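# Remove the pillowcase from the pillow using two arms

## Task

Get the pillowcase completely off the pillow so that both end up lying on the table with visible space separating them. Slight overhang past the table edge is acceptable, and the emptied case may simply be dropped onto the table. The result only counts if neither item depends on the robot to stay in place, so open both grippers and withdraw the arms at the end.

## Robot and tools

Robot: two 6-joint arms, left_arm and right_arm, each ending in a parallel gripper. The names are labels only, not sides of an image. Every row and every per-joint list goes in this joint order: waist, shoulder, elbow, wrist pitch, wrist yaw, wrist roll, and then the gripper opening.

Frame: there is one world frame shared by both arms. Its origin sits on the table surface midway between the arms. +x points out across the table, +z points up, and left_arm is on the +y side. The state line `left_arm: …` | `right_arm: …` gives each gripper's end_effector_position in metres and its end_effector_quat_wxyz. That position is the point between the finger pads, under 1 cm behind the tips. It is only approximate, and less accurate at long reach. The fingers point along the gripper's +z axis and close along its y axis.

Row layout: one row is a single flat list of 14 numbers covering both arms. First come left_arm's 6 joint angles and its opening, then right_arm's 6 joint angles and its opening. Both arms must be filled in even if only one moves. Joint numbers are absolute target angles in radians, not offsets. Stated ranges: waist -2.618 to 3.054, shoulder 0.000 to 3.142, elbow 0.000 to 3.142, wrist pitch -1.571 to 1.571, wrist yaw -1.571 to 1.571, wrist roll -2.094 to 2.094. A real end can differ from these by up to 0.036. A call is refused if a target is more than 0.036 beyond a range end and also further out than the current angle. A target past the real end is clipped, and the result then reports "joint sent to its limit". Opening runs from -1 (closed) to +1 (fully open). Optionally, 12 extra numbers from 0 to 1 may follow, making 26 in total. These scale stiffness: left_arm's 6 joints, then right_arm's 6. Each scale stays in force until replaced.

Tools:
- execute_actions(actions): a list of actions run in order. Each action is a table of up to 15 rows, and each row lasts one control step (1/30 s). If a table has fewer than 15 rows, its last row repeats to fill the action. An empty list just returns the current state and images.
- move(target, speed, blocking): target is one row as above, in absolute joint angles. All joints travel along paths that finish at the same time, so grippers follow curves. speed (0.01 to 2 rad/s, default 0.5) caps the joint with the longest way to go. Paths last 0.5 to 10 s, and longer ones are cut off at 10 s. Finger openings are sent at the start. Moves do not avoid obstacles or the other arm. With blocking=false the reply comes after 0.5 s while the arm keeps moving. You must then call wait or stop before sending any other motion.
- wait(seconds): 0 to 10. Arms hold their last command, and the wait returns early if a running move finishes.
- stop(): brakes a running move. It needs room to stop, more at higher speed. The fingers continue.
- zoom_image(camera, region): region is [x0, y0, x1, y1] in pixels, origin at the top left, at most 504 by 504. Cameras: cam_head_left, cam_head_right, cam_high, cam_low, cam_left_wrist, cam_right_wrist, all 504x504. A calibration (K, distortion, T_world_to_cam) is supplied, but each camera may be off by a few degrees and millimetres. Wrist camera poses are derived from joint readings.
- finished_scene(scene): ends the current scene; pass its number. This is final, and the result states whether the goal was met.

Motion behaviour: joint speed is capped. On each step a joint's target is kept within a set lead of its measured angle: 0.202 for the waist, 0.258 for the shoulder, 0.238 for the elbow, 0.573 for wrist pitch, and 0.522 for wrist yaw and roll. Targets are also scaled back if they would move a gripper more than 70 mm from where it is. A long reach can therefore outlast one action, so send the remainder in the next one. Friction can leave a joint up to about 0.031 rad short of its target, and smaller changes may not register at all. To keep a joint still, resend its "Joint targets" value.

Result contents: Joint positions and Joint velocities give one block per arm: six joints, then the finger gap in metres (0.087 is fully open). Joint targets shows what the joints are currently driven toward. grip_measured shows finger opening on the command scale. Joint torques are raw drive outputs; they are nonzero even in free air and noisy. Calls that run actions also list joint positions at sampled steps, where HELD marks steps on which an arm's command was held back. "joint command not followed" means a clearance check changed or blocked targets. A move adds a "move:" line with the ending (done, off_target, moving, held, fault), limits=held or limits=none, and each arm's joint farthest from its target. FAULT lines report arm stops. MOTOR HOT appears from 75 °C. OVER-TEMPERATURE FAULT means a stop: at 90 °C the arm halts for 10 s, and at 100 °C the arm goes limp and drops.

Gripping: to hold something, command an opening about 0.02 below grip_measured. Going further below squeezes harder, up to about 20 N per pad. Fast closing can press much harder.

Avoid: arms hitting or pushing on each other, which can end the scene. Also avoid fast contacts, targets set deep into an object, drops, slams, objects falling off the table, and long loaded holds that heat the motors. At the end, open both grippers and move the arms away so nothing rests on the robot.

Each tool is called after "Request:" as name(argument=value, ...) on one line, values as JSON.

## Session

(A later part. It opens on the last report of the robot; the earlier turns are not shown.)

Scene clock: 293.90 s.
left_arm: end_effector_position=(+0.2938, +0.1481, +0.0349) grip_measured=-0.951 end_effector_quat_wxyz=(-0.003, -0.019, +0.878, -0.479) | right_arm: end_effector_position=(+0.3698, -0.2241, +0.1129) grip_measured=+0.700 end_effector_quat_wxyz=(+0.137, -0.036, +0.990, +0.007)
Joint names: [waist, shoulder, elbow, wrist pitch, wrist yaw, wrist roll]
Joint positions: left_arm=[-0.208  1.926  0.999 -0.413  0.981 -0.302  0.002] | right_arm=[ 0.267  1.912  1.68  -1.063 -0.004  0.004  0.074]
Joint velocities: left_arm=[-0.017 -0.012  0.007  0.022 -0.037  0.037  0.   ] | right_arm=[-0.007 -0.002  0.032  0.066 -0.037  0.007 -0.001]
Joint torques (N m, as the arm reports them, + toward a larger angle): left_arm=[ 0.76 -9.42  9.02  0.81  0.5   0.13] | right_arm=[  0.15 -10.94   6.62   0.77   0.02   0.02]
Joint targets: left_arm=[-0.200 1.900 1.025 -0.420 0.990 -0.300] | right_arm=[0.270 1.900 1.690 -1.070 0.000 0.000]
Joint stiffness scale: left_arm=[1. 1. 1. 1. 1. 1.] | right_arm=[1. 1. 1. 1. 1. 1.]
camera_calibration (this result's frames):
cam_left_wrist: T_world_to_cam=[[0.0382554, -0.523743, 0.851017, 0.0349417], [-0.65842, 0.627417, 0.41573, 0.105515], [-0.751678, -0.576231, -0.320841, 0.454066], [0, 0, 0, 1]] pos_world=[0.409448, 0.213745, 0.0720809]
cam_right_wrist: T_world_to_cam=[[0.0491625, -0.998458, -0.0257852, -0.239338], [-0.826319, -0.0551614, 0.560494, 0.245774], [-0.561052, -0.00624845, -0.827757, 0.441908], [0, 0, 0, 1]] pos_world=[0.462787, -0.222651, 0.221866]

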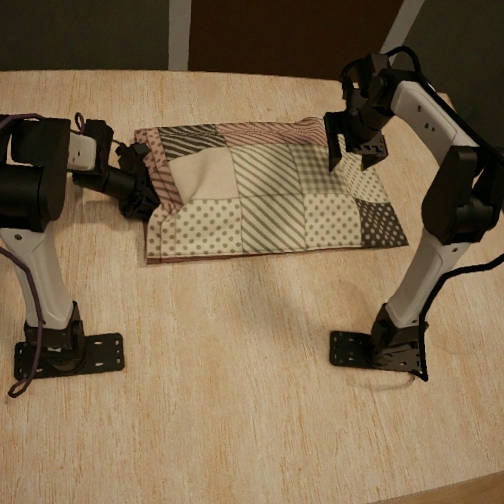

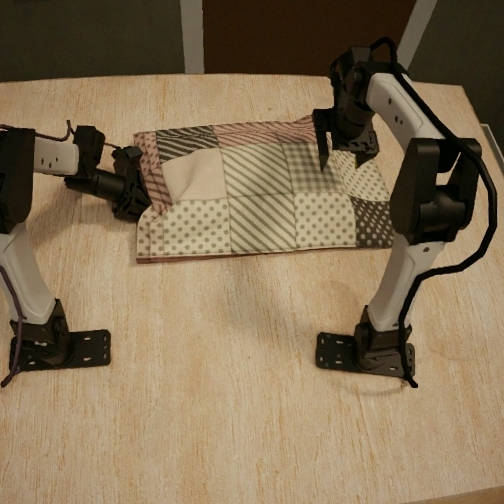

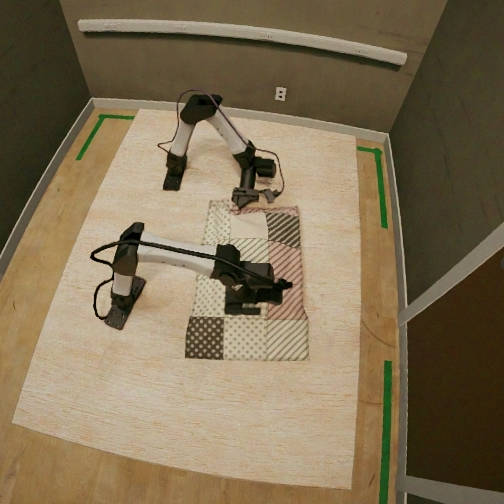

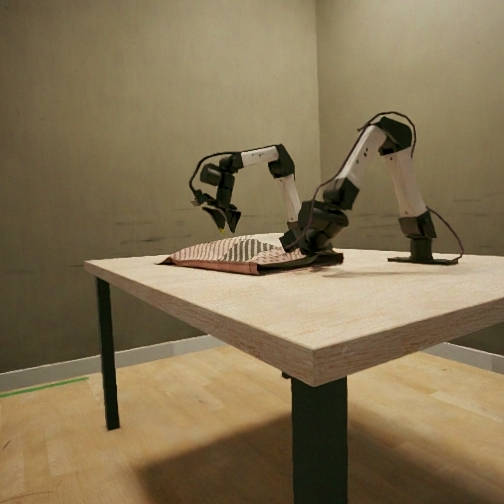

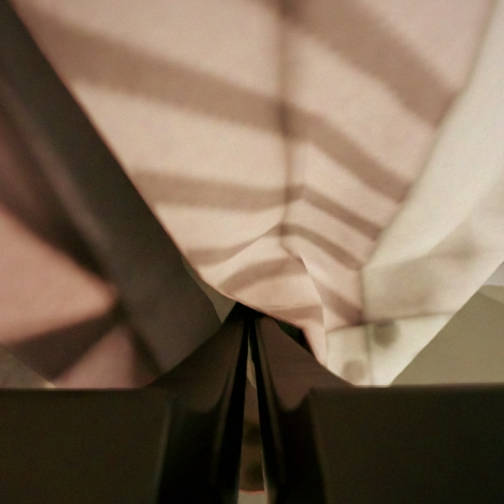

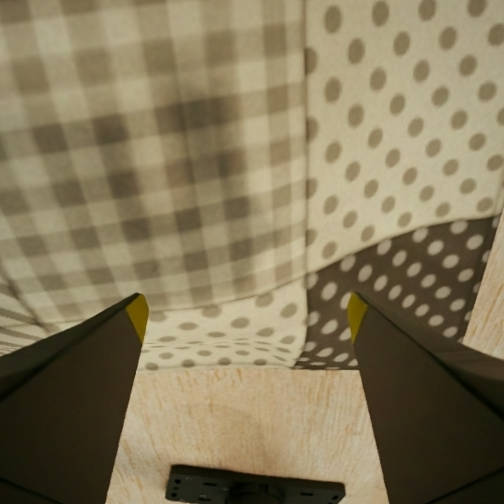

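Request:
move(target=[-0.2,1.90,1.025,-0.42,0.99,-0.30,-1, 0.27,1.96,1.46,-0.81,0,0,0.7], speed=0.35)

Request:
execute_actions(actions=[[[-0.2,1.90,1.025,-0.42,0.99,-0.30,-1, 0.27,1.96,1.46,-0.81,0,0,0.5],[-0.2,1.90,1.025,-0.42,0.99,-0.30,-1, 0.27,1.96,1.46,-0.81,0,0,0.5],[-0.2,1.90,1.025,-0.42,0.99,-0.30,-1, 0.27,1.96,1.46,-0.81,0,0,0.5],[-0.2,1.90,1.025,-0.42,0.99,-0.30,-1, 0.27,1.96,1.46,-0.81,0,0,0.5],[-0.2,1.90,1.025,-0.42,0.99,-0.30,-1, 0.27,1.96,1.46,-0.81,0,0,0.5],[-0.2,1.90,1.025,-0.42,0.99,-0.30,-1, 0.27,1.96,1.46,-0.81,0,0,0.25],[-0.2,1.90,1.025,-0.42,0.99,-0.30,-1, 0.27,1.96,1.46,-0.81,0,0,0.25],[-0.2,1.90,1.025,-0.42,0.99,-0.30,-1, 0.27,1.96,1.46,-0.81,0,0,0.25],[-0.2,1.90,1.025,-0.42,0.99,-0.30,-1, 0.27,1.96,1.46,-0.81,0,0,0.25],[-0.2,1.90,1.025,-0.42,0.99,-0.30,-1, 0.27,1.96,1.46,-0.81,0,0,0.25],[-0.2,1.90,1.025,-0.42,0.99,-0.30,-1, 0.27,1.96,1.46,-0.81,0,0,0.0]],[[-0.2,1.90,1.025,-0.42,0.99,-0.30,-1, 0.27,1.96,1.46,-0.81,0,0,-0.3],[-0.2,1.90,1.025,-0.42,0.99,-0.30,-1, 0.27,1.96,1.46,-0.81,0,0,-0.3],[-0.2,1.90,1.025,-0.42,0.99,-0.30,-1, 0.27,1.96,1.46,-0.81,0,0,-0.3],[-0.2,1.90,1.025,-0.42,0.99,-0.30,-1, 0.27,1.96,1.46,-0.81,0,0,-0.3],[-0.2,1.90,1.025,-0.42,0.99,-0.30,-1, 0.27,1.96,1.46,-0.81,0,0,-0.3],[-0.2,1.90,1.025,-0.42,0.99,-0.30,-1, 0.27,1.96,1.46,-0.81,0,0,-0.3],[-0.2,1.90,1.025,-0.42,0.99,-0.30,-1, 0.27,1.96,1.46,-0.81,0,0,-0.3],[-0.2,1.90,1.025,-0.42,0.99,-0.30,-1, 0.27,1.96,1.46,-0.81,0,0,-0.6]],[[-0.2,1.90,1.025,-0.42,0.99,-0.30,-1, 0.27,1.96,1.46,-0.81,0,0,-0.85],[-0.2,1.90,1.025,-0.42,0.99,-0.30,-1, 0.27,1.96,1.46,-0.81,0,0,-0.85],[-0.2,1.90,1.025,-0.42,0.99,-0.30,-1, 0.27,1.96,1.46,-0.81,0,0,-0.85],[-0.2,1.90,1.025,-0.42,0.99,-0.30,-1, 0.27,1.96,1.46,-0.81,0,0,-0.85],[-0.2,1.90,1.025,-0.42,0.99,-0.30,-1, 0.27,1.96,1.46,-0.81,0,0,-0.85],[-0.2,1.90,1.025,-0.42,0.99,-0.30,-1, 0.27,1.96,1.46,-0.81,0,0,-0.85],[-0.2,1.90,1.025,-0.42,0.99,-0.30,-1, 0.27,1.96,1.46,-0.81,0,0,-0.85],[-0.2,1.90,1.025,-0.42,0.99,-0.30,-1, 0.27,1.96,1.46,-0.81,0,0,-1]]])

Scene clock: 314.20 s.
left_arm: end_effector_position=(+0.2937, +0.1480, +0.0351) grip_measured=-0.951 end_effector_quat_wxyz=(-0.003, -0.019, +0.877, -0.479) | right_arm: end_effector_position=(+0.3725, -0.2229, +0.0572) grip_measured=+0.700 end_effector_quat_wxyz=(+0.144, -0.036, +0.989, +0.010)
Joint names: [waist, shoulder, elbow, wrist pitch, wrist yaw, wrist roll]
Joint positions: left_arm=[-0.208  1.926  0.999 -0.413  0.983 -0.302  0.002] | right_arm=[ 0.267  1.932  1.483 -0.832 -0.009  0.004  0.074]
Joint velocities: left_arm=[ 0.002 -0.002 -0.012 -0.022 -0.022 -0.051  0.   ] | right_arm=[-0.002  0.002  0.007 -0.007  0.007 -0.007 -0.   ]
Joint torques (N m, as the arm reports them, + toward a larger angle): left_arm=[ 0.77 -9.42  9.02  0.81  0.49  0.12] | right_arm=[ 0.14 -7.92  4.36  1.08  0.09  0.02]
Joint targets: left_arm=[-0.200 1.900 1.025 -0.420 0.990 -0.300] | right_arm=[0.270 1.960 1.460 -0.810 -0.000 -0.000]
Joint stiffness scale: left_arm=[1. 1. 1. 1. 1. 1.] | right_arm=[1. 1. 1. 1. 1. 1.]
move: off_target (left_arm, right_arm); limits=none; left_arm: farthest joint: the shoulder, 0.026 radians from its target (0.026 radians at the start); right_arm: farthest joint: the shoulder, 0.028 radians from its target (0.048 radians at the start)
camera_calibration (this result's frames):
cam_left_wrist: T_world_to_cam=[[0.0382467, -0.522813, 0.851589, 0.0345948], [-0.658193, 0.628048, 0.415136, 0.105329], [-0.751877, -0.576388, -0.320091, 0.454082], [0, 0, 0, 1]] pos_world=[0.409418, 0.213663, 0.0721613]
cam_right_wrist: T_world_to_cam=[[0.0511373, -0.998191, -0.0316317, -0.240038], [-0.833593, -0.0601054, 0.5491, 0.281578], [-0.550007, -0.00171148, -0.835158, 0.394637], [0, 0, 0, 1]] pos_world=[0.464049, -0.222004, 0.167377]

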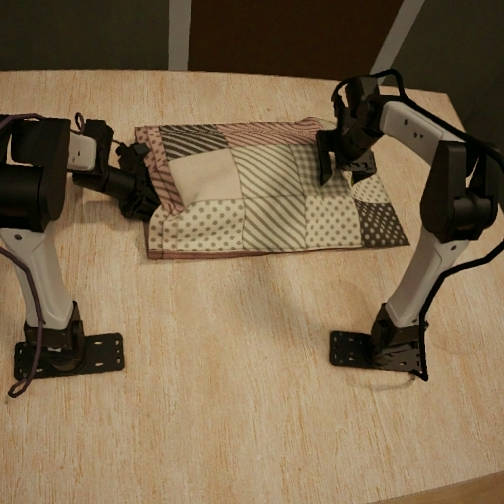

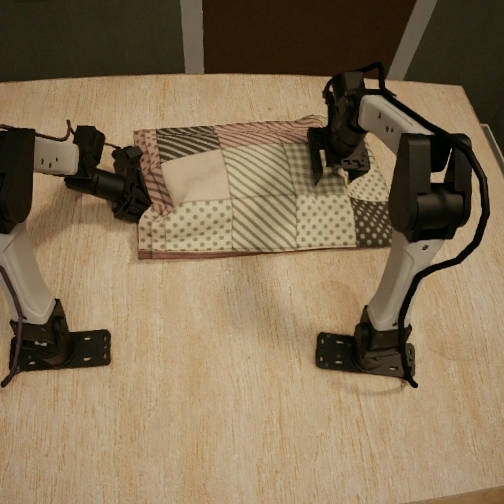

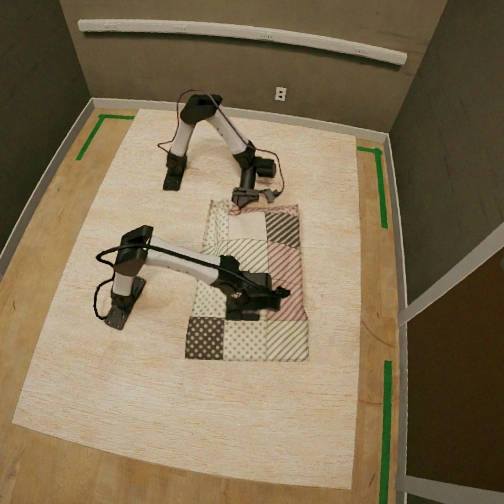

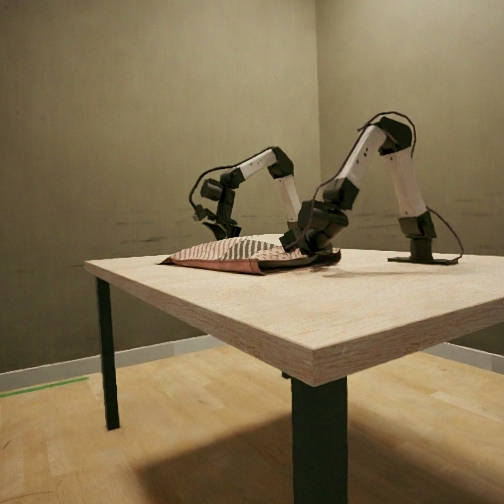

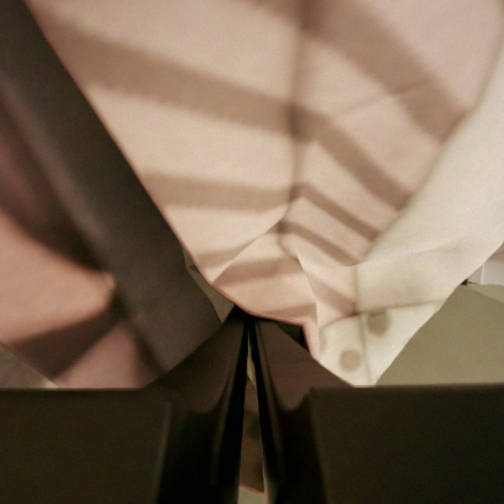

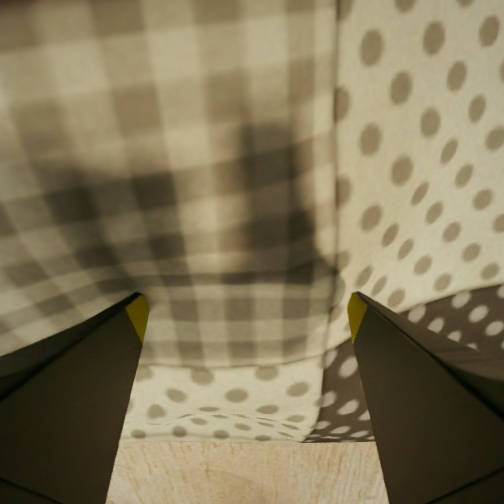

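Scene clock: 315.70 s.
left_arm: end_effector_position=(+0.2937, +0.1479, +0.0351) grip_measured=-0.951 end_effector_quat_wxyz=(-0.003, -0.019, +0.877, -0.480) | right_arm: end_effector_position=(+0.3747, -0.2219, +0.0547) grip_measured=-1.000 end_effector_quat_wxyz=(+0.145, -0.037, +0.989, +0.013)
Joint names: [waist, shoulder, elbow, wrist pitch, wrist yaw, wrist roll]
Joint positions: left_arm=[-0.208  1.926  0.999 -0.413  0.983 -0.302  0.002] | right_arm=[ 0.267  1.939  1.483 -0.822 -0.014  0.004  0.   ]
Joint velocities: left_arm=[ 0.007  0.017 -0.007  0.037  0.022  0.007 -0.   ] | right_arm=[-0.002 -0.002  0.002  0.051 -0.066  0.066  0.   ]
Joint torques (N m, as the arm reports them, + toward a larger angle): left_arm=[ 0.77 -9.43  9.02  0.81  0.49  0.12] | right_arm=[ 0.19 -8.6   4.33  0.98  0.14  0.01]
Joint targets: left_arm=[-0.200 1.900 1.025 -0.420 0.990 -0.300] | right_arm=[0.270 1.960 1.460 -0.810 0.000 0.000]
Joint stiffness scale: left_arm=[1. 1. 1. 1. 1. 1.] | right_arm=[1. 1. 1. 1. 1. 1.]
Step readings (joint positions; steps 1 to 15: 1st action; 16 to 30: 2nd action; 31 to 45: 3rd action):
0: left_arm=[-0.208 1.926 0.999 -0.413 0.983 -0.302] | right_arm=[0.267 1.932 1.483 -0.832 -0.009 0.004]
1: left_arm=[-0.208 1.926 0.999 -0.413 0.983 -0.302] | right_arm=[0.267 1.932 1.483 -0.832 -0.010 0.004]
2: left_arm=[-0.208 1.926 0.999 -0.413 0.983 -0.302] | right_arm=[0.267 1.932 1.483 -0.831 -0.011 0.004]
4: left_arm=[-0.208 1.926 0.999 -0.413 0.983 -0.302] | right_arm=[0.267 1.932 1.483 -0.830 -0.012 0.004]
8: left_arm=[-0.208 1.926 0.999 -0.413 0.983 -0.302] | right_arm=[0.267 1.932 1.483 -0.829 -0.012 0.004]
15: left_arm=[-0.208 1.926 0.999 -0.413 0.983 -0.302] | right_arm=[0.267 1.932 1.483 -0.827 -0.012 0.004]
16: left_arm=[-0.208 1.926 0.999 -0.413 0.983 -0.302] | right_arm=[0.267 1.932 1.483 -0.827 -0.014 0.004]
17: left_arm=[-0.208 1.926 0.999 -0.413 0.983 -0.302] | right_arm=[0.267 1.932 1.483 -0.827 -0.014 0.004]
19: left_arm=[-0.208 1.926 0.999 -0.413 0.983 -0.302] | right_arm=[0.267 1.932 1.483 -0.826 -0.014 0.004]
23: left_arm=[-0.208 1.926 0.999 -0.413 0.983 -0.302] | right_arm=[0.267 1.932 1.483 -0.826 -0.014 0.004]
30: left_arm=[-0.208 1.926 0.999 -0.413 0.983 -0.302] | right_arm=[0.267 1.932 1.483 -0.825 -0.014 0.004]
31: left_arm=[-0.208 1.926 0.999 -0.413 0.983 -0.302] | right_arm=[0.267 1.932 1.483 -0.824 -0.014 0.004]
32: left_arm=[-0.208 1.926 0.999 -0.413 0.983 -0.302] | right_arm=[0.267 1.932 1.483 -0.824 -0.014 0.004]
34: left_arm=[-0.208 1.926 0.999 -0.413 0.983 -0.302] | right_arm=[0.267 1.935 1.483 -0.822 -0.014 0.004]
38: left_arm=[-0.208 1.926 0.999 -0.413 0.983 -0.302] | right_arm=[0.267 1.939 1.483 -0.822 -0.014 0.004]
45: Joint positions above
camera_calibration (this result's frames):
cam_left_wrist: T_world_to_cam=[[0.0382439, -0.522503, 0.85178, 0.0344791], [-0.658118, 0.628258, 0.414938, 0.105267], [-0.751943, -0.57644, -0.319841, 0.454088], [0, 0, 0, 1]] pos_world=[0.409408, 0.213635, 0.0721881]
cam_right_wrist: T_world_to_cam=[[0.0525404, -0.997967, -0.0360868, -0.23949], [-0.834996, -0.063724, 0.546554, 0.284677], [-0.547742, 0.00141618, -0.836646, 0.393677], [0, 0, 0, 1]] pos_world=[0.465921, -0.22142, 0.165135]

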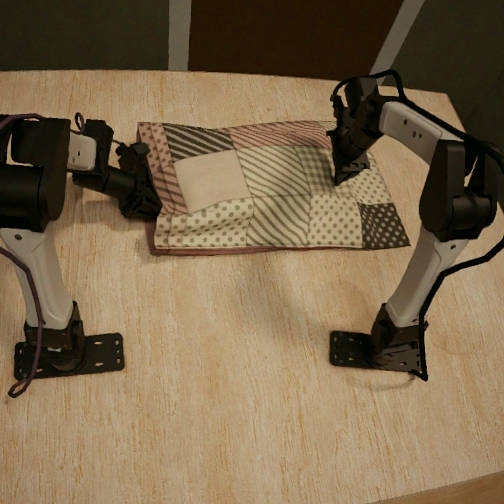

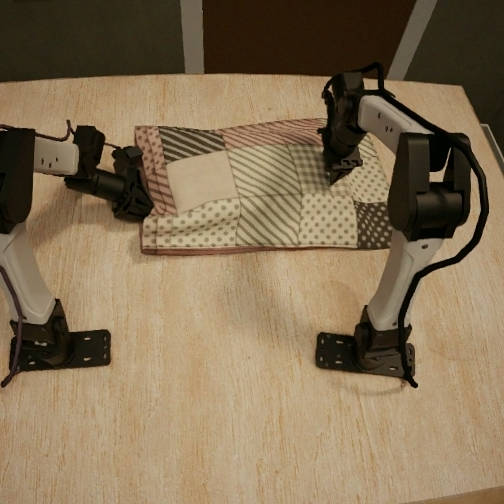

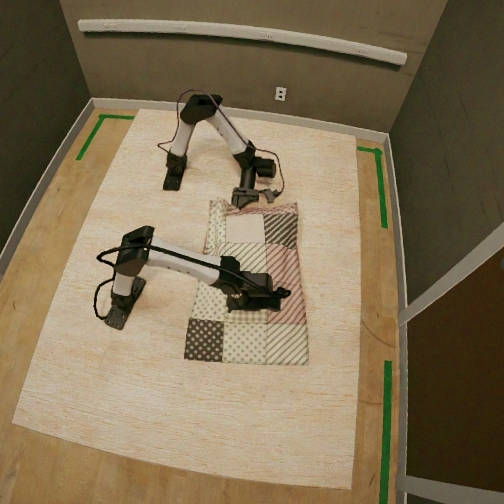

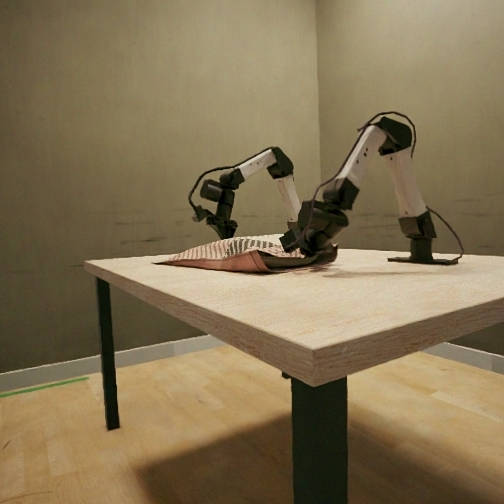

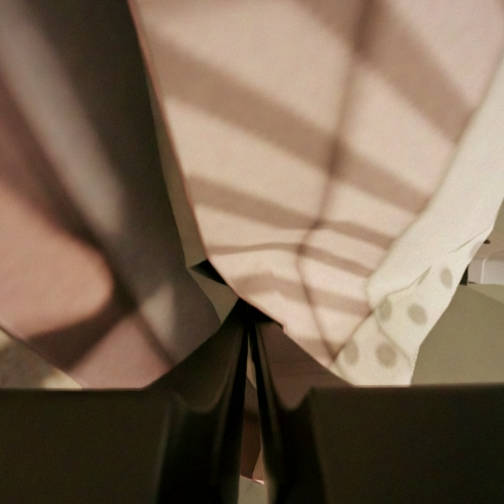

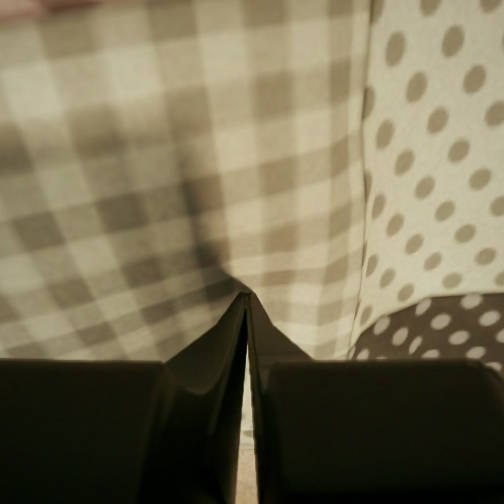

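Request:
move(target=[-0.2,1.90,1.025,-0.42,0.99,-0.30,-1, 0.34,1.91,1.60,-0.95,0,0,-1], speed=0.4)

Request:
move(target=[-0.2,1.90,1.025,-0.42,0.99,-0.30,-1, 0.34,1.99,1.44,-0.76,0,0,0.3], speed=0.25)

Scene clock: 323.10 s.
left_arm: end_effector_position=(+0.2937, +0.1479, +0.0351) grip_measured=-0.951 end_effector_quat_wxyz=(-0.003, -0.019, +0.877, -0.480) | right_arm: end_effector_position=(+0.3703, -0.1967, +0.0821) grip_measured=-1.000 end_effector_quat_wxyz=(+0.138, -0.069, +0.988, +0.015)
Joint names: [waist, shoulder, elbow, wrist pitch, wrist yaw, wrist roll]
Joint positions: left_arm=[-0.208  1.926  0.999 -0.413  0.983 -0.302  0.002] | right_arm=[ 0.334  1.929  1.58  -0.943 -0.01   0.004  0.   ]
Joint velocities: left_arm=[-0.027 -0.007  0.012  0.037 -0.081  0.007  0.   ] | right_arm=[ 0.012 -0.007 -0.002 -0.022  0.022 -0.051  0.   ]
Joint torques (N m, as the arm reports them, + toward a larger angle): left_arm=[ 0.76 -9.43  9.02  0.81  0.49  0.12] | right_arm=[  0.45 -11.62   7.27   0.79   0.09   0.02]
Joint targets: left_arm=[-0.200 1.900 1.025 -0.420 0.990 -0.300] | right_arm=[0.340 1.910 1.600 -0.950 -0.000 0.000]
Joint stiffness scale: left_arm=[1. 1. 1. 1. 1. 1.] | right_arm=[1. 1. 1. 1. 1. 1.]
move: off_target (left_arm); limits=none; left_arm: farthest joint: the shoulder, 0.026 radians from its target (0.026 radians at the start); right_arm: farthest joint: the elbow, 0.020 radians from its target (0.117 radians at the start)
camera_calibration (this result's frames):
cam_left_wrist: T_world_to_cam=[[0.0382439, -0.522503, 0.85178, 0.0344791], [-0.658118, 0.628258, 0.414938, 0.105267], [-0.751943, -0.57644, -0.319841, 0.454088], [0, 0, 0, 1]] pos_world=[0.409408, 0.213635, 0.0721881]
cam_right_wrist: T_world_to_cam=[[0.117393, -0.992578, -0.03174, -0.23648], [-0.822043, -0.115057, 0.55768, 0.251802], [-0.557193, -0.0393759, -0.829449, 0.409039], [0, 0, 0, 1]] pos_world=[0.462667, -0.189648, 0.191346]

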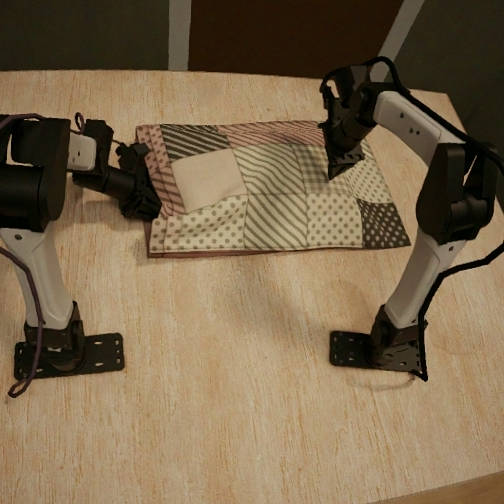

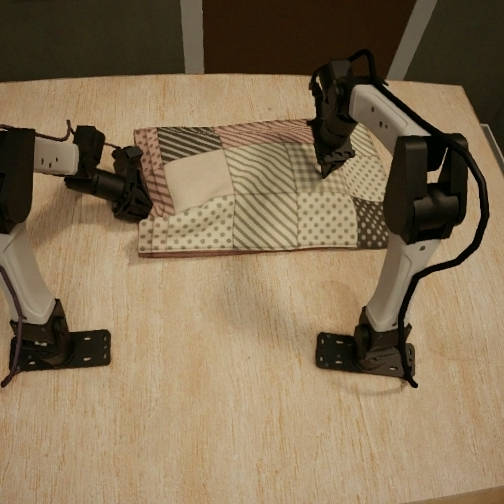

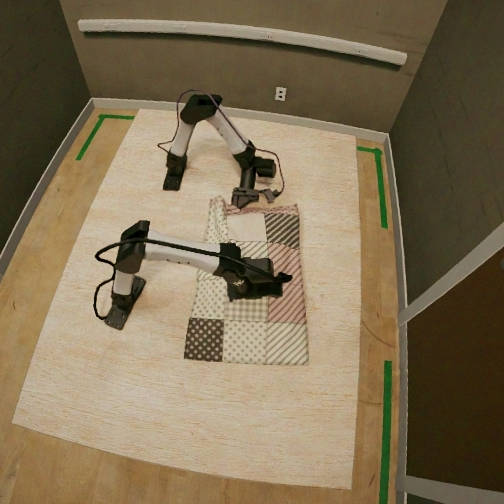

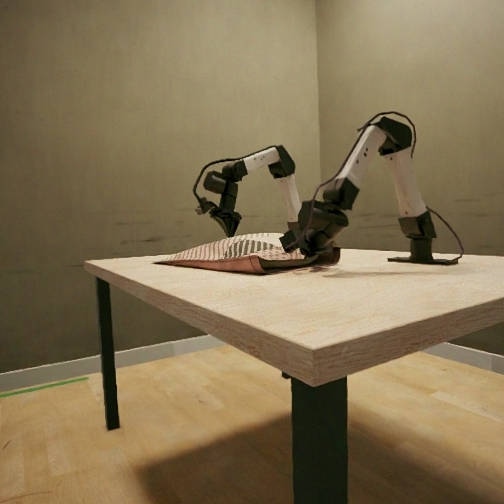

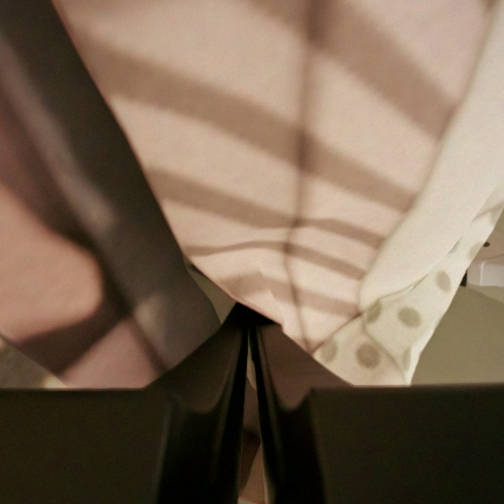

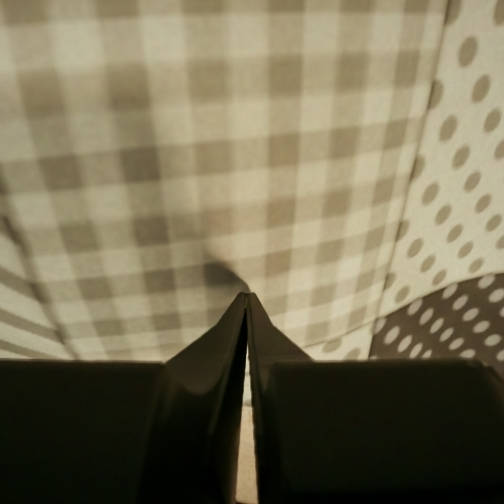

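Scene clock: 324.37 s.
left_arm: end_effector_position=(+0.2936, +0.1478, +0.0354) grip_measured=-0.951 end_effector_quat_wxyz=(-0.003, -0.019, +0.877, -0.480) | right_arm: end_effector_position=(+0.3759, -0.1951, +0.0469) grip_measured=+0.300 end_effector_quat_wxyz=(+0.150, -0.070, +0.986, +0.018)
Joint names: [waist, shoulder, elbow, wrist pitch, wrist yaw, wrist roll]
Joint positions: left_arm=[-0.208  1.926  0.999 -0.413  0.985 -0.302  0.002] | right_arm=[ 0.334  1.953  1.469 -0.784 -0.015  0.004  0.057]
Joint velocities: left_arm=[-0.012  0.007 -0.027  0.037  0.022 -0.051 -0.002] | right_arm=[-0.002  0.022  0.002  0.037 -0.037  0.022  0.   ]
Joint torques (N m, as the arm reports them, + toward a larger angle): left_arm=[ 0.77 -9.42  9.03  0.81  0.47  0.12] | right_arm=[ 0.43 -7.5   3.87  1.09  0.15  0.02]
Joint targets: left_arm=[-0.200 1.900 1.025 -0.420 0.990 -0.300] | right_arm=[0.340 1.990 1.440 -0.760 0.000 -0.000]
Joint stiffness scale: left_arm=[1. 1. 1. 1. 1. 1.] | right_arm=[1. 1. 1. 1. 1. 1.]
move: off_target (left_arm, right_arm); limits=none; left_arm: farthest joint: the shoulder, 0.026 radians from its target (0.026 radians at the start); right_arm: farthest joint: the shoulder, 0.037 radians from its target (0.061 radians at the start)
camera_calibration (this result's frames):
cam_left_wrist: T_world_to_cam=[[0.0382331, -0.521262, 0.85254, 0.0340163], [-0.657815, 0.629097, 0.414144, 0.105019], [-0.752208, -0.576648, -0.318842, 0.454109], [0, 0, 0, 1]] pos_world=[0.409367, 0.213525, 0.0722954]
cam_right_wrist: T_world_to_cam=[[0.119574, -0.992134, -0.0370456, -0.237069], [-0.834127, -0.120627, 0.538221, 0.280691], [-0.538456, -0.0334563, -0.841989, 0.37769], [0, 0, 0, 1]] pos_world=[0.465849, -0.188709, 0.158154]

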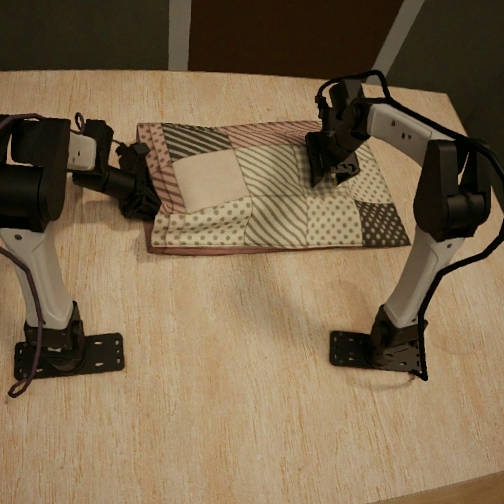

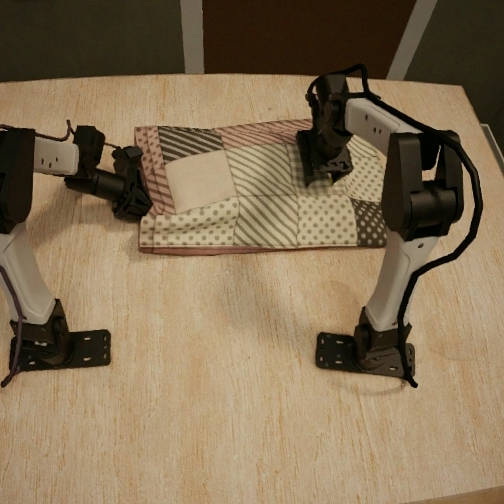

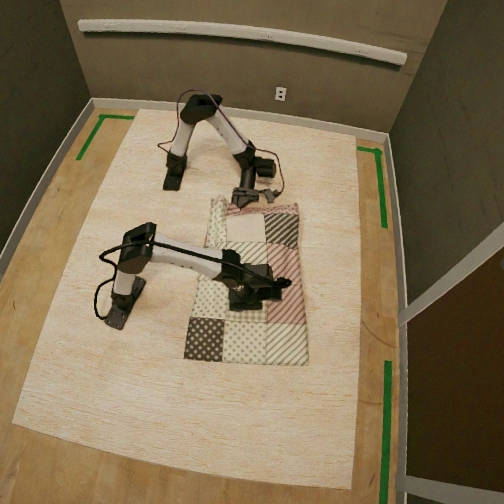

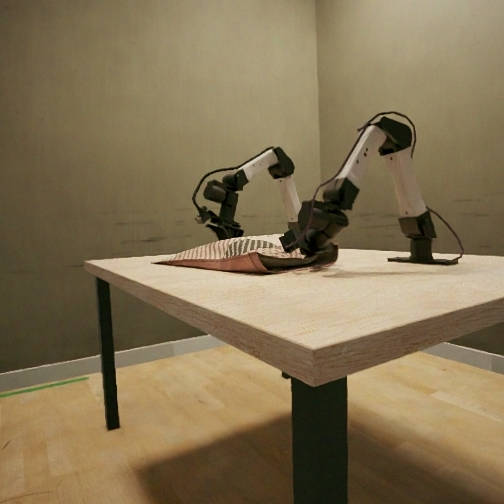

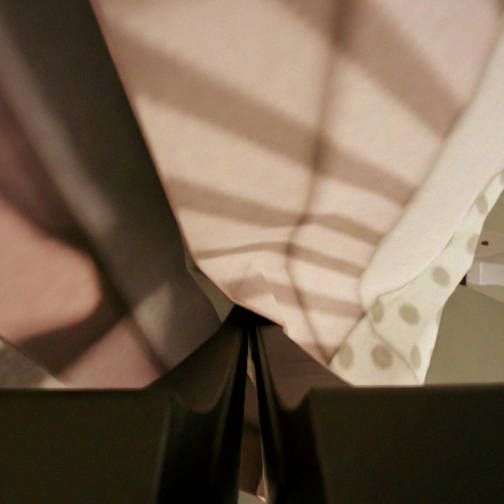

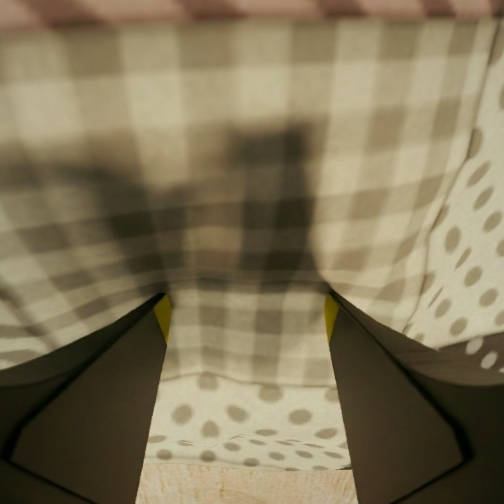

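Both fingers press in now.

Request:
execute_actions(actions=[[[-0.2,1.90,1.025,-0.42,0.99,-0.30,-1, 0.34,1.99,1.44,-0.76,0,0,0.1],[-0.2,1.90,1.025,-0.42,0.99,-0.30,-1, 0.34,1.99,1.44,-0.76,0,0,0.1],[-0.2,1.90,1.025,-0.42,0.99,-0.30,-1, 0.34,1.99,1.44,-0.76,0,0,0.1],[-0.2,1.90,1.025,-0.42,0.99,-0.30,-1, 0.34,1.99,1.44,-0.76,0,0,0.1],[-0.2,1.90,1.025,-0.42,0.99,-0.30,-1, 0.34,1.99,1.44,-0.76,0,0,0.1],[-0.2,1.90,1.025,-0.42,0.99,-0.30,-1, 0.34,1.99,1.44,-0.76,0,0,-0.1],[-0.2,1.90,1.025,-0.42,0.99,-0.30,-1, 0.34,1.99,1.44,-0.76,0,0,-0.1],[-0.2,1.90,1.025,-0.42,0.99,-0.30,-1, 0.34,1.99,1.44,-0.76,0,0,-0.1],[-0.2,1.90,1.025,-0.42,0.99,-0.30,-1, 0.34,1.99,1.44,-0.76,0,0,-0.1],[-0.2,1.90,1.025,-0.42,0.99,-0.30,-1, 0.34,1.99,1.44,-0.76,0,0,-0.1],[-0.2,1.90,1.025,-0.42,0.99,-0.30,-1, 0.34,1.99,1.44,-0.76,0,0,-0.3]],[[-0.2,1.90,1.025,-0.42,0.99,-0.30,-1, 0.34,1.99,1.44,-0.76,0,0,-0.5],[-0.2,1.90,1.025,-0.42,0.99,-0.30,-1, 0.34,1.99,1.44,-0.76,0,0,-0.5],[-0.2,1.90,1.025,-0.42,0.99,-0.30,-1, 0.34,1.99,1.44,-0.76,0,0,-0.5],[-0.2,1.90,1.025,-0.42,0.99,-0.30,-1, 0.34,1.99,1.44,-0.76,0,0,-0.5],[-0.2,1.90,1.025,-0.42,0.99,-0.30,-1, 0.34,1.99,1.44,-0.76,0,0,-0.5],[-0.2,1.90,1.025,-0.42,0.99,-0.30,-1, 0.34,1.99,1.44,-0.76,0,0,-0.7],[-0.2,1.90,1.025,-0.42,0.99,-0.30,-1, 0.34,1.99,1.44,-0.76,0,0,-0.7],[-0.2,1.90,1.025,-0.42,0.99,-0.30,-1, 0.34,1.99,1.44,-0.76,0,0,-0.7],[-0.2,1.90,1.025,-0.42,0.99,-0.30,-1, 0.34,1.99,1.44,-0.76,0,0,-0.7],[-0.2,1.90,1.025,-0.42,0.99,-0.30,-1, 0.34,1.99,1.44,-0.76,0,0,-0.7],[-0.2,1.90,1.025,-0.42,0.99,-0.30,-1, 0.34,1.99,1.44,-0.76,0,0,-0.85]],[[-0.2,1.90,1.025,-0.42,0.99,-0.30,-1, 0.34,1.99,1.44,-0.76,0,0,-1]]])

Request:
move(target=[-0.2,1.90,1.025,-0.42,0.99,-0.30,-1, 0.34,1.90,1.62,-0.97,0,0,-1], speed=0.3)

Scene clock: 340.97 s.
left_arm: end_effector_position=(+0.2935, +0.1477, +0.0356) grip_measured=-0.951 end_effector_quat_wxyz=(-0.003, -0.019, +0.877, -0.481) | right_arm: end_effector_position=(+0.3765, -0.1918, +0.0470) grip_measured=-1.000 end_effector_quat_wxyz=(+0.151, -0.072, +0.986, +0.023)
Joint names: [waist, shoulder, elbow, wrist pitch, wrist yaw, wrist roll]
Joint positions: left_arm=[-0.208  1.926  0.999 -0.413  0.986 -0.302  0.002] | right_arm=[ 0.338  1.953  1.469 -0.78  -0.024  0.004  0.   ]
Joint velocities: left_arm=[ 0.007  0.012  0.012  0.022 -0.037 -0.051 -0.001] | right_arm=[-0.002 -0.012 -0.007  0.037  0.095  0.066  0.   ]
Joint torques (N m, as the arm reports them, + toward a larger angle): left_arm=[ 0.77 -9.43  9.01  0.82  0.46  0.12] | right_arm=[ 0.09 -7.48  3.89  1.08  0.27  0.03]
Joint targets: left_arm=[-0.200 1.900 1.025 -0.420 0.990 -0.300] | right_arm=[0.340 1.990 1.440 -0.760 0.000 -0.000]
Joint stiffness scale: left_arm=[1. 1. 1. 1. 1. 1.] | right_arm=[1. 1. 1. 1. 1. 1.]
Step readings (joint positions; steps 1 to 15: 1st action; 16 to 30: 2nd action; 31 to 45: 3rd action):
0: left_arm=[-0.208 1.926 0.999 -0.413 0.985 -0.302] | right_arm=[0.334 1.953 1.469 -0.783 -0.015 0.004]
1: left_arm=[-0.208 1.926 0.999 -0.413 0.985 -0.302] | right_arm=[0.334 1.953 1.469 -0.783 -0.015 0.004]
2: left_arm=[-0.208 1.926 0.999 -0.413 0.985 -0.302] | right_arm=[0.334 1.953 1.469 -0.782 -0.015 0.004]
4: left_arm=[-0.208 1.926 0.999 -0.413 0.985 -0.302] | right_arm=[0.334 1.953 1.469 -0.781 -0.015 0.004]
8: left_arm=[-0.208 1.926 0.999 -0.413 0.985 -0.302] | right_arm=[0.334 1.953 1.469 -0.780 -0.015 0.004]
15: left_arm=[-0.208 1.926 0.999 -0.413 0.985 -0.302] | right_arm=[0.335 1.953 1.469 -0.780 -0.017 0.004]
16: left_arm=[-0.208 1.926 0.999 -0.413 0.985 -0.302] | right_arm=[0.335 1.953 1.469 -0.780 -0.017 0.004]
17: left_arm=[-0.208 1.926 0.999 -0.413 0.985 -0.302] | right_arm=[0.335 1.953 1.469 -0.780 -0.018 0.004]
19: left_arm=[-0.208 1.926 0.999 -0.413 0.985 -0.302] | right_arm=[0.335 1.953 1.469 -0.780 -0.019 0.004]
23: left_arm=[-0.208 1.926 0.999 -0.413 0.985 -0.302] | right_arm=[0.335 1.953 1.469 -0.780 -0.020 0.004]
30: left_arm=[-0.208 1.926 0.999 -0.413 0.986 -0.302] | right_arm=[0.337 1.953 1.469 -0.780 -0.024 0.004]
31: left_arm=[-0.208 1.926 0.999 -0.413 0.986 -0.302] | right_arm=[0.337 1.953 1.469 -0.780 -0.024 0.004]
32: left_arm=[-0.208 1.926 0.999 -0.413 0.986 -0.302] | right_arm=[0.338 1.953 1.469 -0.780 -0.024 0.004]
34: left_arm=[-0.208 1.926 0.999 -0.413 0.986 -0.302] | right_arm=[0.338 1.953 1.469 -0.780 -0.024 0.004]
38: left_arm=[-0.208 1.926 0.999 -0.413 0.986 -0.302] | right_arm=[0.338 1.953 1.469 -0.780 -0.024 0.004]
45: Joint positions above
camera_calibration (this result's frames):
cam_left_wrist: T_world_to_cam=[[0.0382228, -0.52002, 0.853299, 0.0335531], [-0.657513, 0.629936, 0.41335, 0.104772], [-0.752473, -0.576854, -0.317842, 0.454129], [0, 0, 0, 1]] pos_world=[0.409327, 0.213415, 0.0724029]
cam_right_wrist: T_world_to_cam=[[0.126199, -0.990944, -0.0458598, -0.235765], [-0.834853, -0.131063, 0.534644, 0.279898], [-0.535812, -0.0291854, -0.843832, 0.378164], [0, 0, 0, 1]] pos_world=[0.466052, -0.185909, 0.158649]

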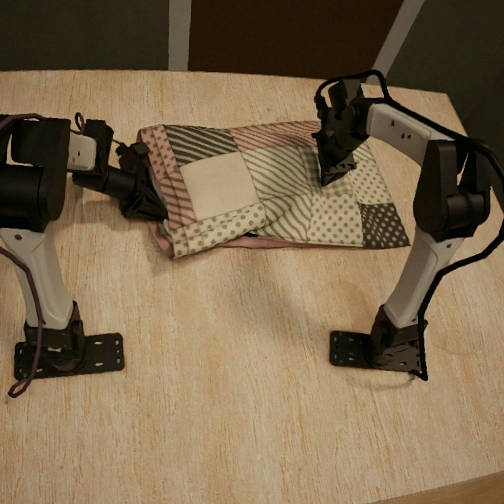

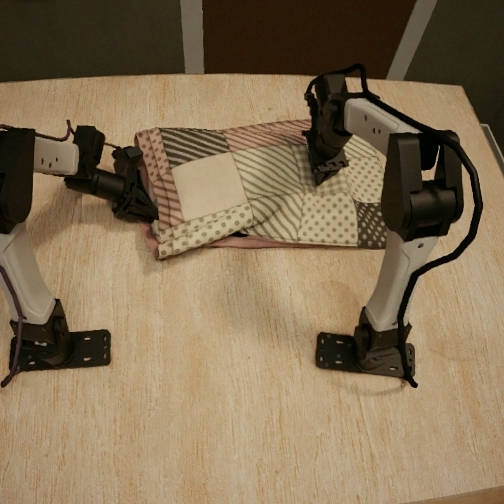

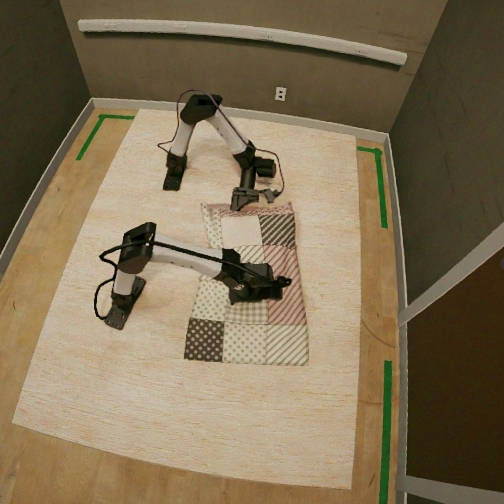

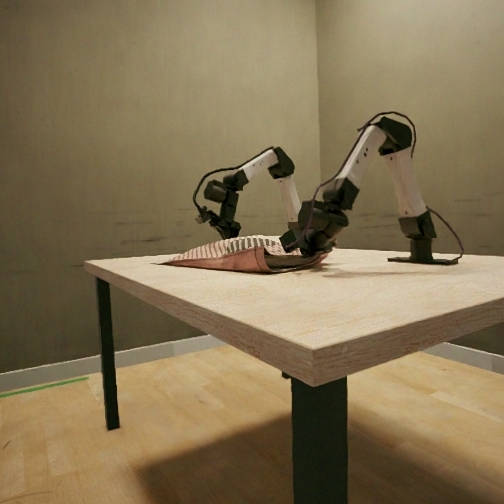

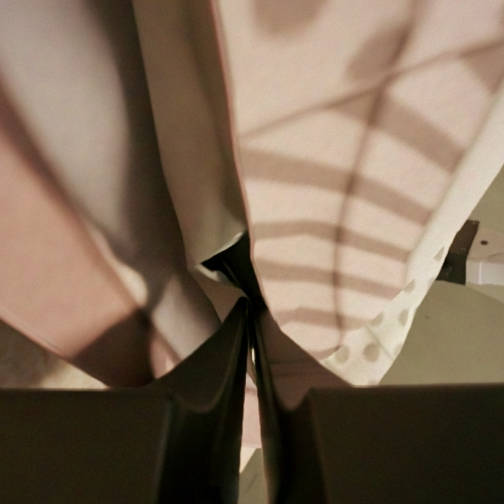

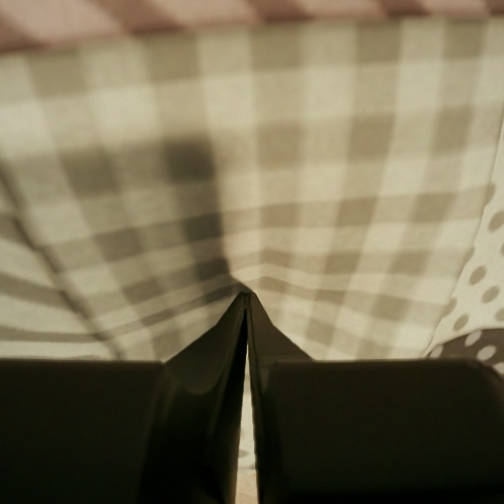

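Scene clock: 342.30 s.
left_arm: end_effector_position=(+0.2935, +0.1477, +0.0356) grip_measured=-0.951 end_effector_quat_wxyz=(-0.003, -0.019, +0.877, -0.481) | right_arm: end_effector_position=(+0.3713, -0.1951, +0.0923) grip_measured=-1.000 end_effector_quat_wxyz=(+0.145, -0.071, +0.987, +0.016)
Joint names: [waist, shoulder, elbow, wrist pitch, wrist yaw, wrist roll]
Joint positions: left_arm=[-0.208  1.926  0.999 -0.413  0.986 -0.302  0.002] | right_arm=[ 0.338  1.916  1.602 -0.963 -0.01   0.004  0.   ]
Joint velocities: left_arm=[ 0.017  0.012 -0.002  0.022 -0.051 -0.037 -0.002] | right_arm=[ 0.007  0.002 -0.002 -0.037 -0.022  0.022  0.   ]
Joint torques (N m, as the arm reports them, + toward a larger angle): left_arm=[ 0.77 -9.42  9.03  0.81  0.46  0.13] | right_arm=[  0.09 -11.33   7.23   0.8    0.09   0.02]
Joint targets: left_arm=[-0.200 1.900 1.025 -0.420 0.990 -0.300] | right_arm=[0.340 1.900 1.620 -0.970 -0.000 -0.000]
Joint stiffness scale: left_arm=[1. 1. 1. 1. 1. 1.] | right_arm=[1. 1. 1. 1. 1. 1.]
move: off_target (left_arm); limits=none; left_arm: farthest joint: the shoulder, 0.026 radians from its target (0.026 radians at the start); right_arm: farthest joint: the elbow, 0.018 radians from its target (0.151 radians at the start)
camera_calibration (this result's frames):
cam_left_wrist: T_world_to_cam=[[0.0382228, -0.52002, 0.853299, 0.0335531], [-0.657513, 0.629936, 0.41335, 0.104772], [-0.752473, -0.576854, -0.317842, 0.454129], [0, 0, 0, 1]] pos_world=[0.409327, 0.213415, 0.0724029]
cam_right_wrist: T_world_to_cam=[[0.121624, -0.992057, -0.0320914, -0.236064], [-0.829303, -0.11933, 0.545909, 0.250057], [-0.545402, -0.0397822, -0.83723, 0.414371], [0, 0, 0, 1]] pos_world=[0.462083, -0.187865, 0.20284]

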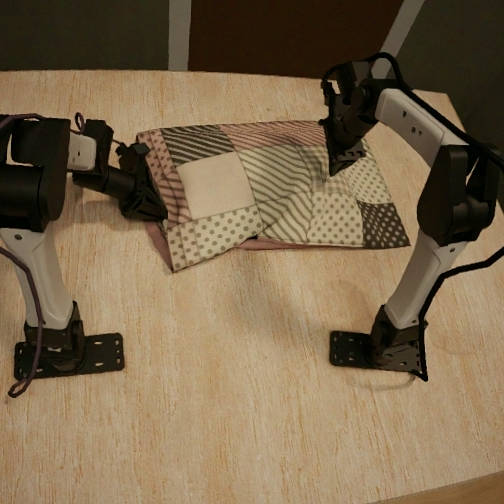

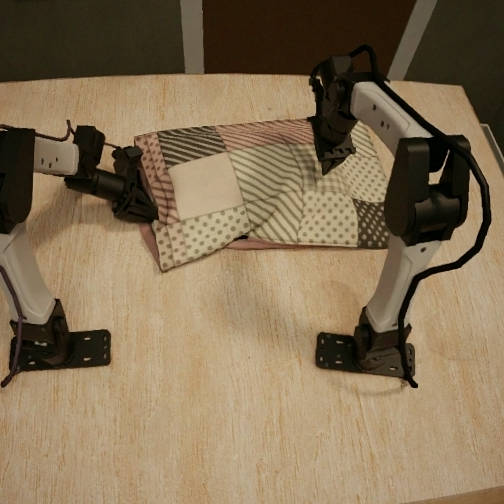

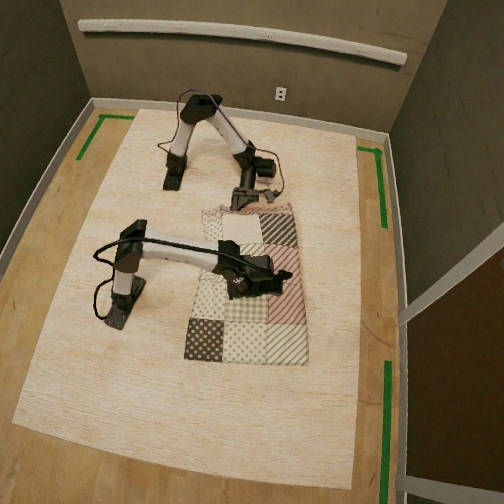

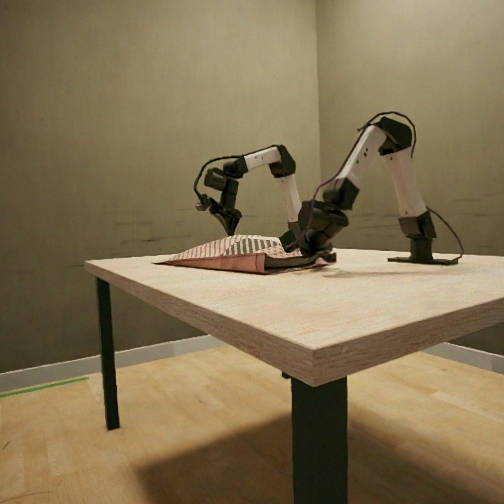

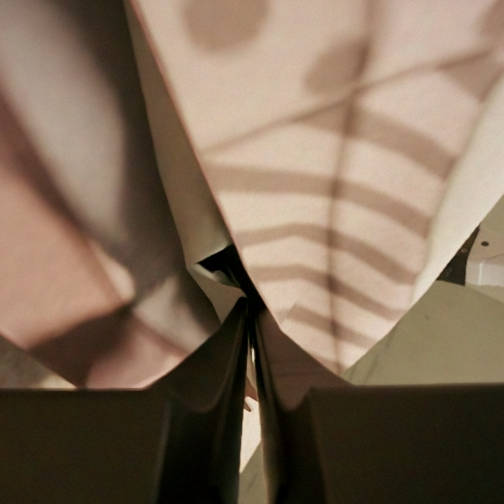

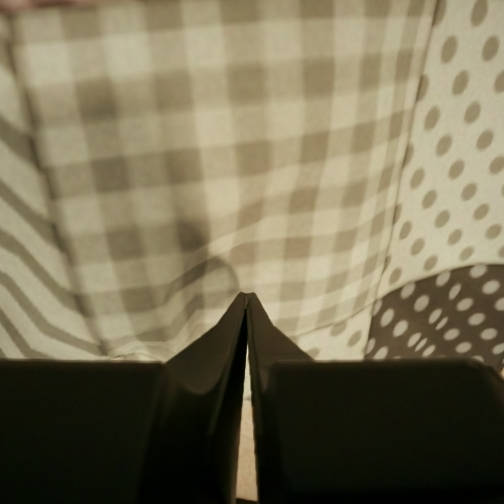

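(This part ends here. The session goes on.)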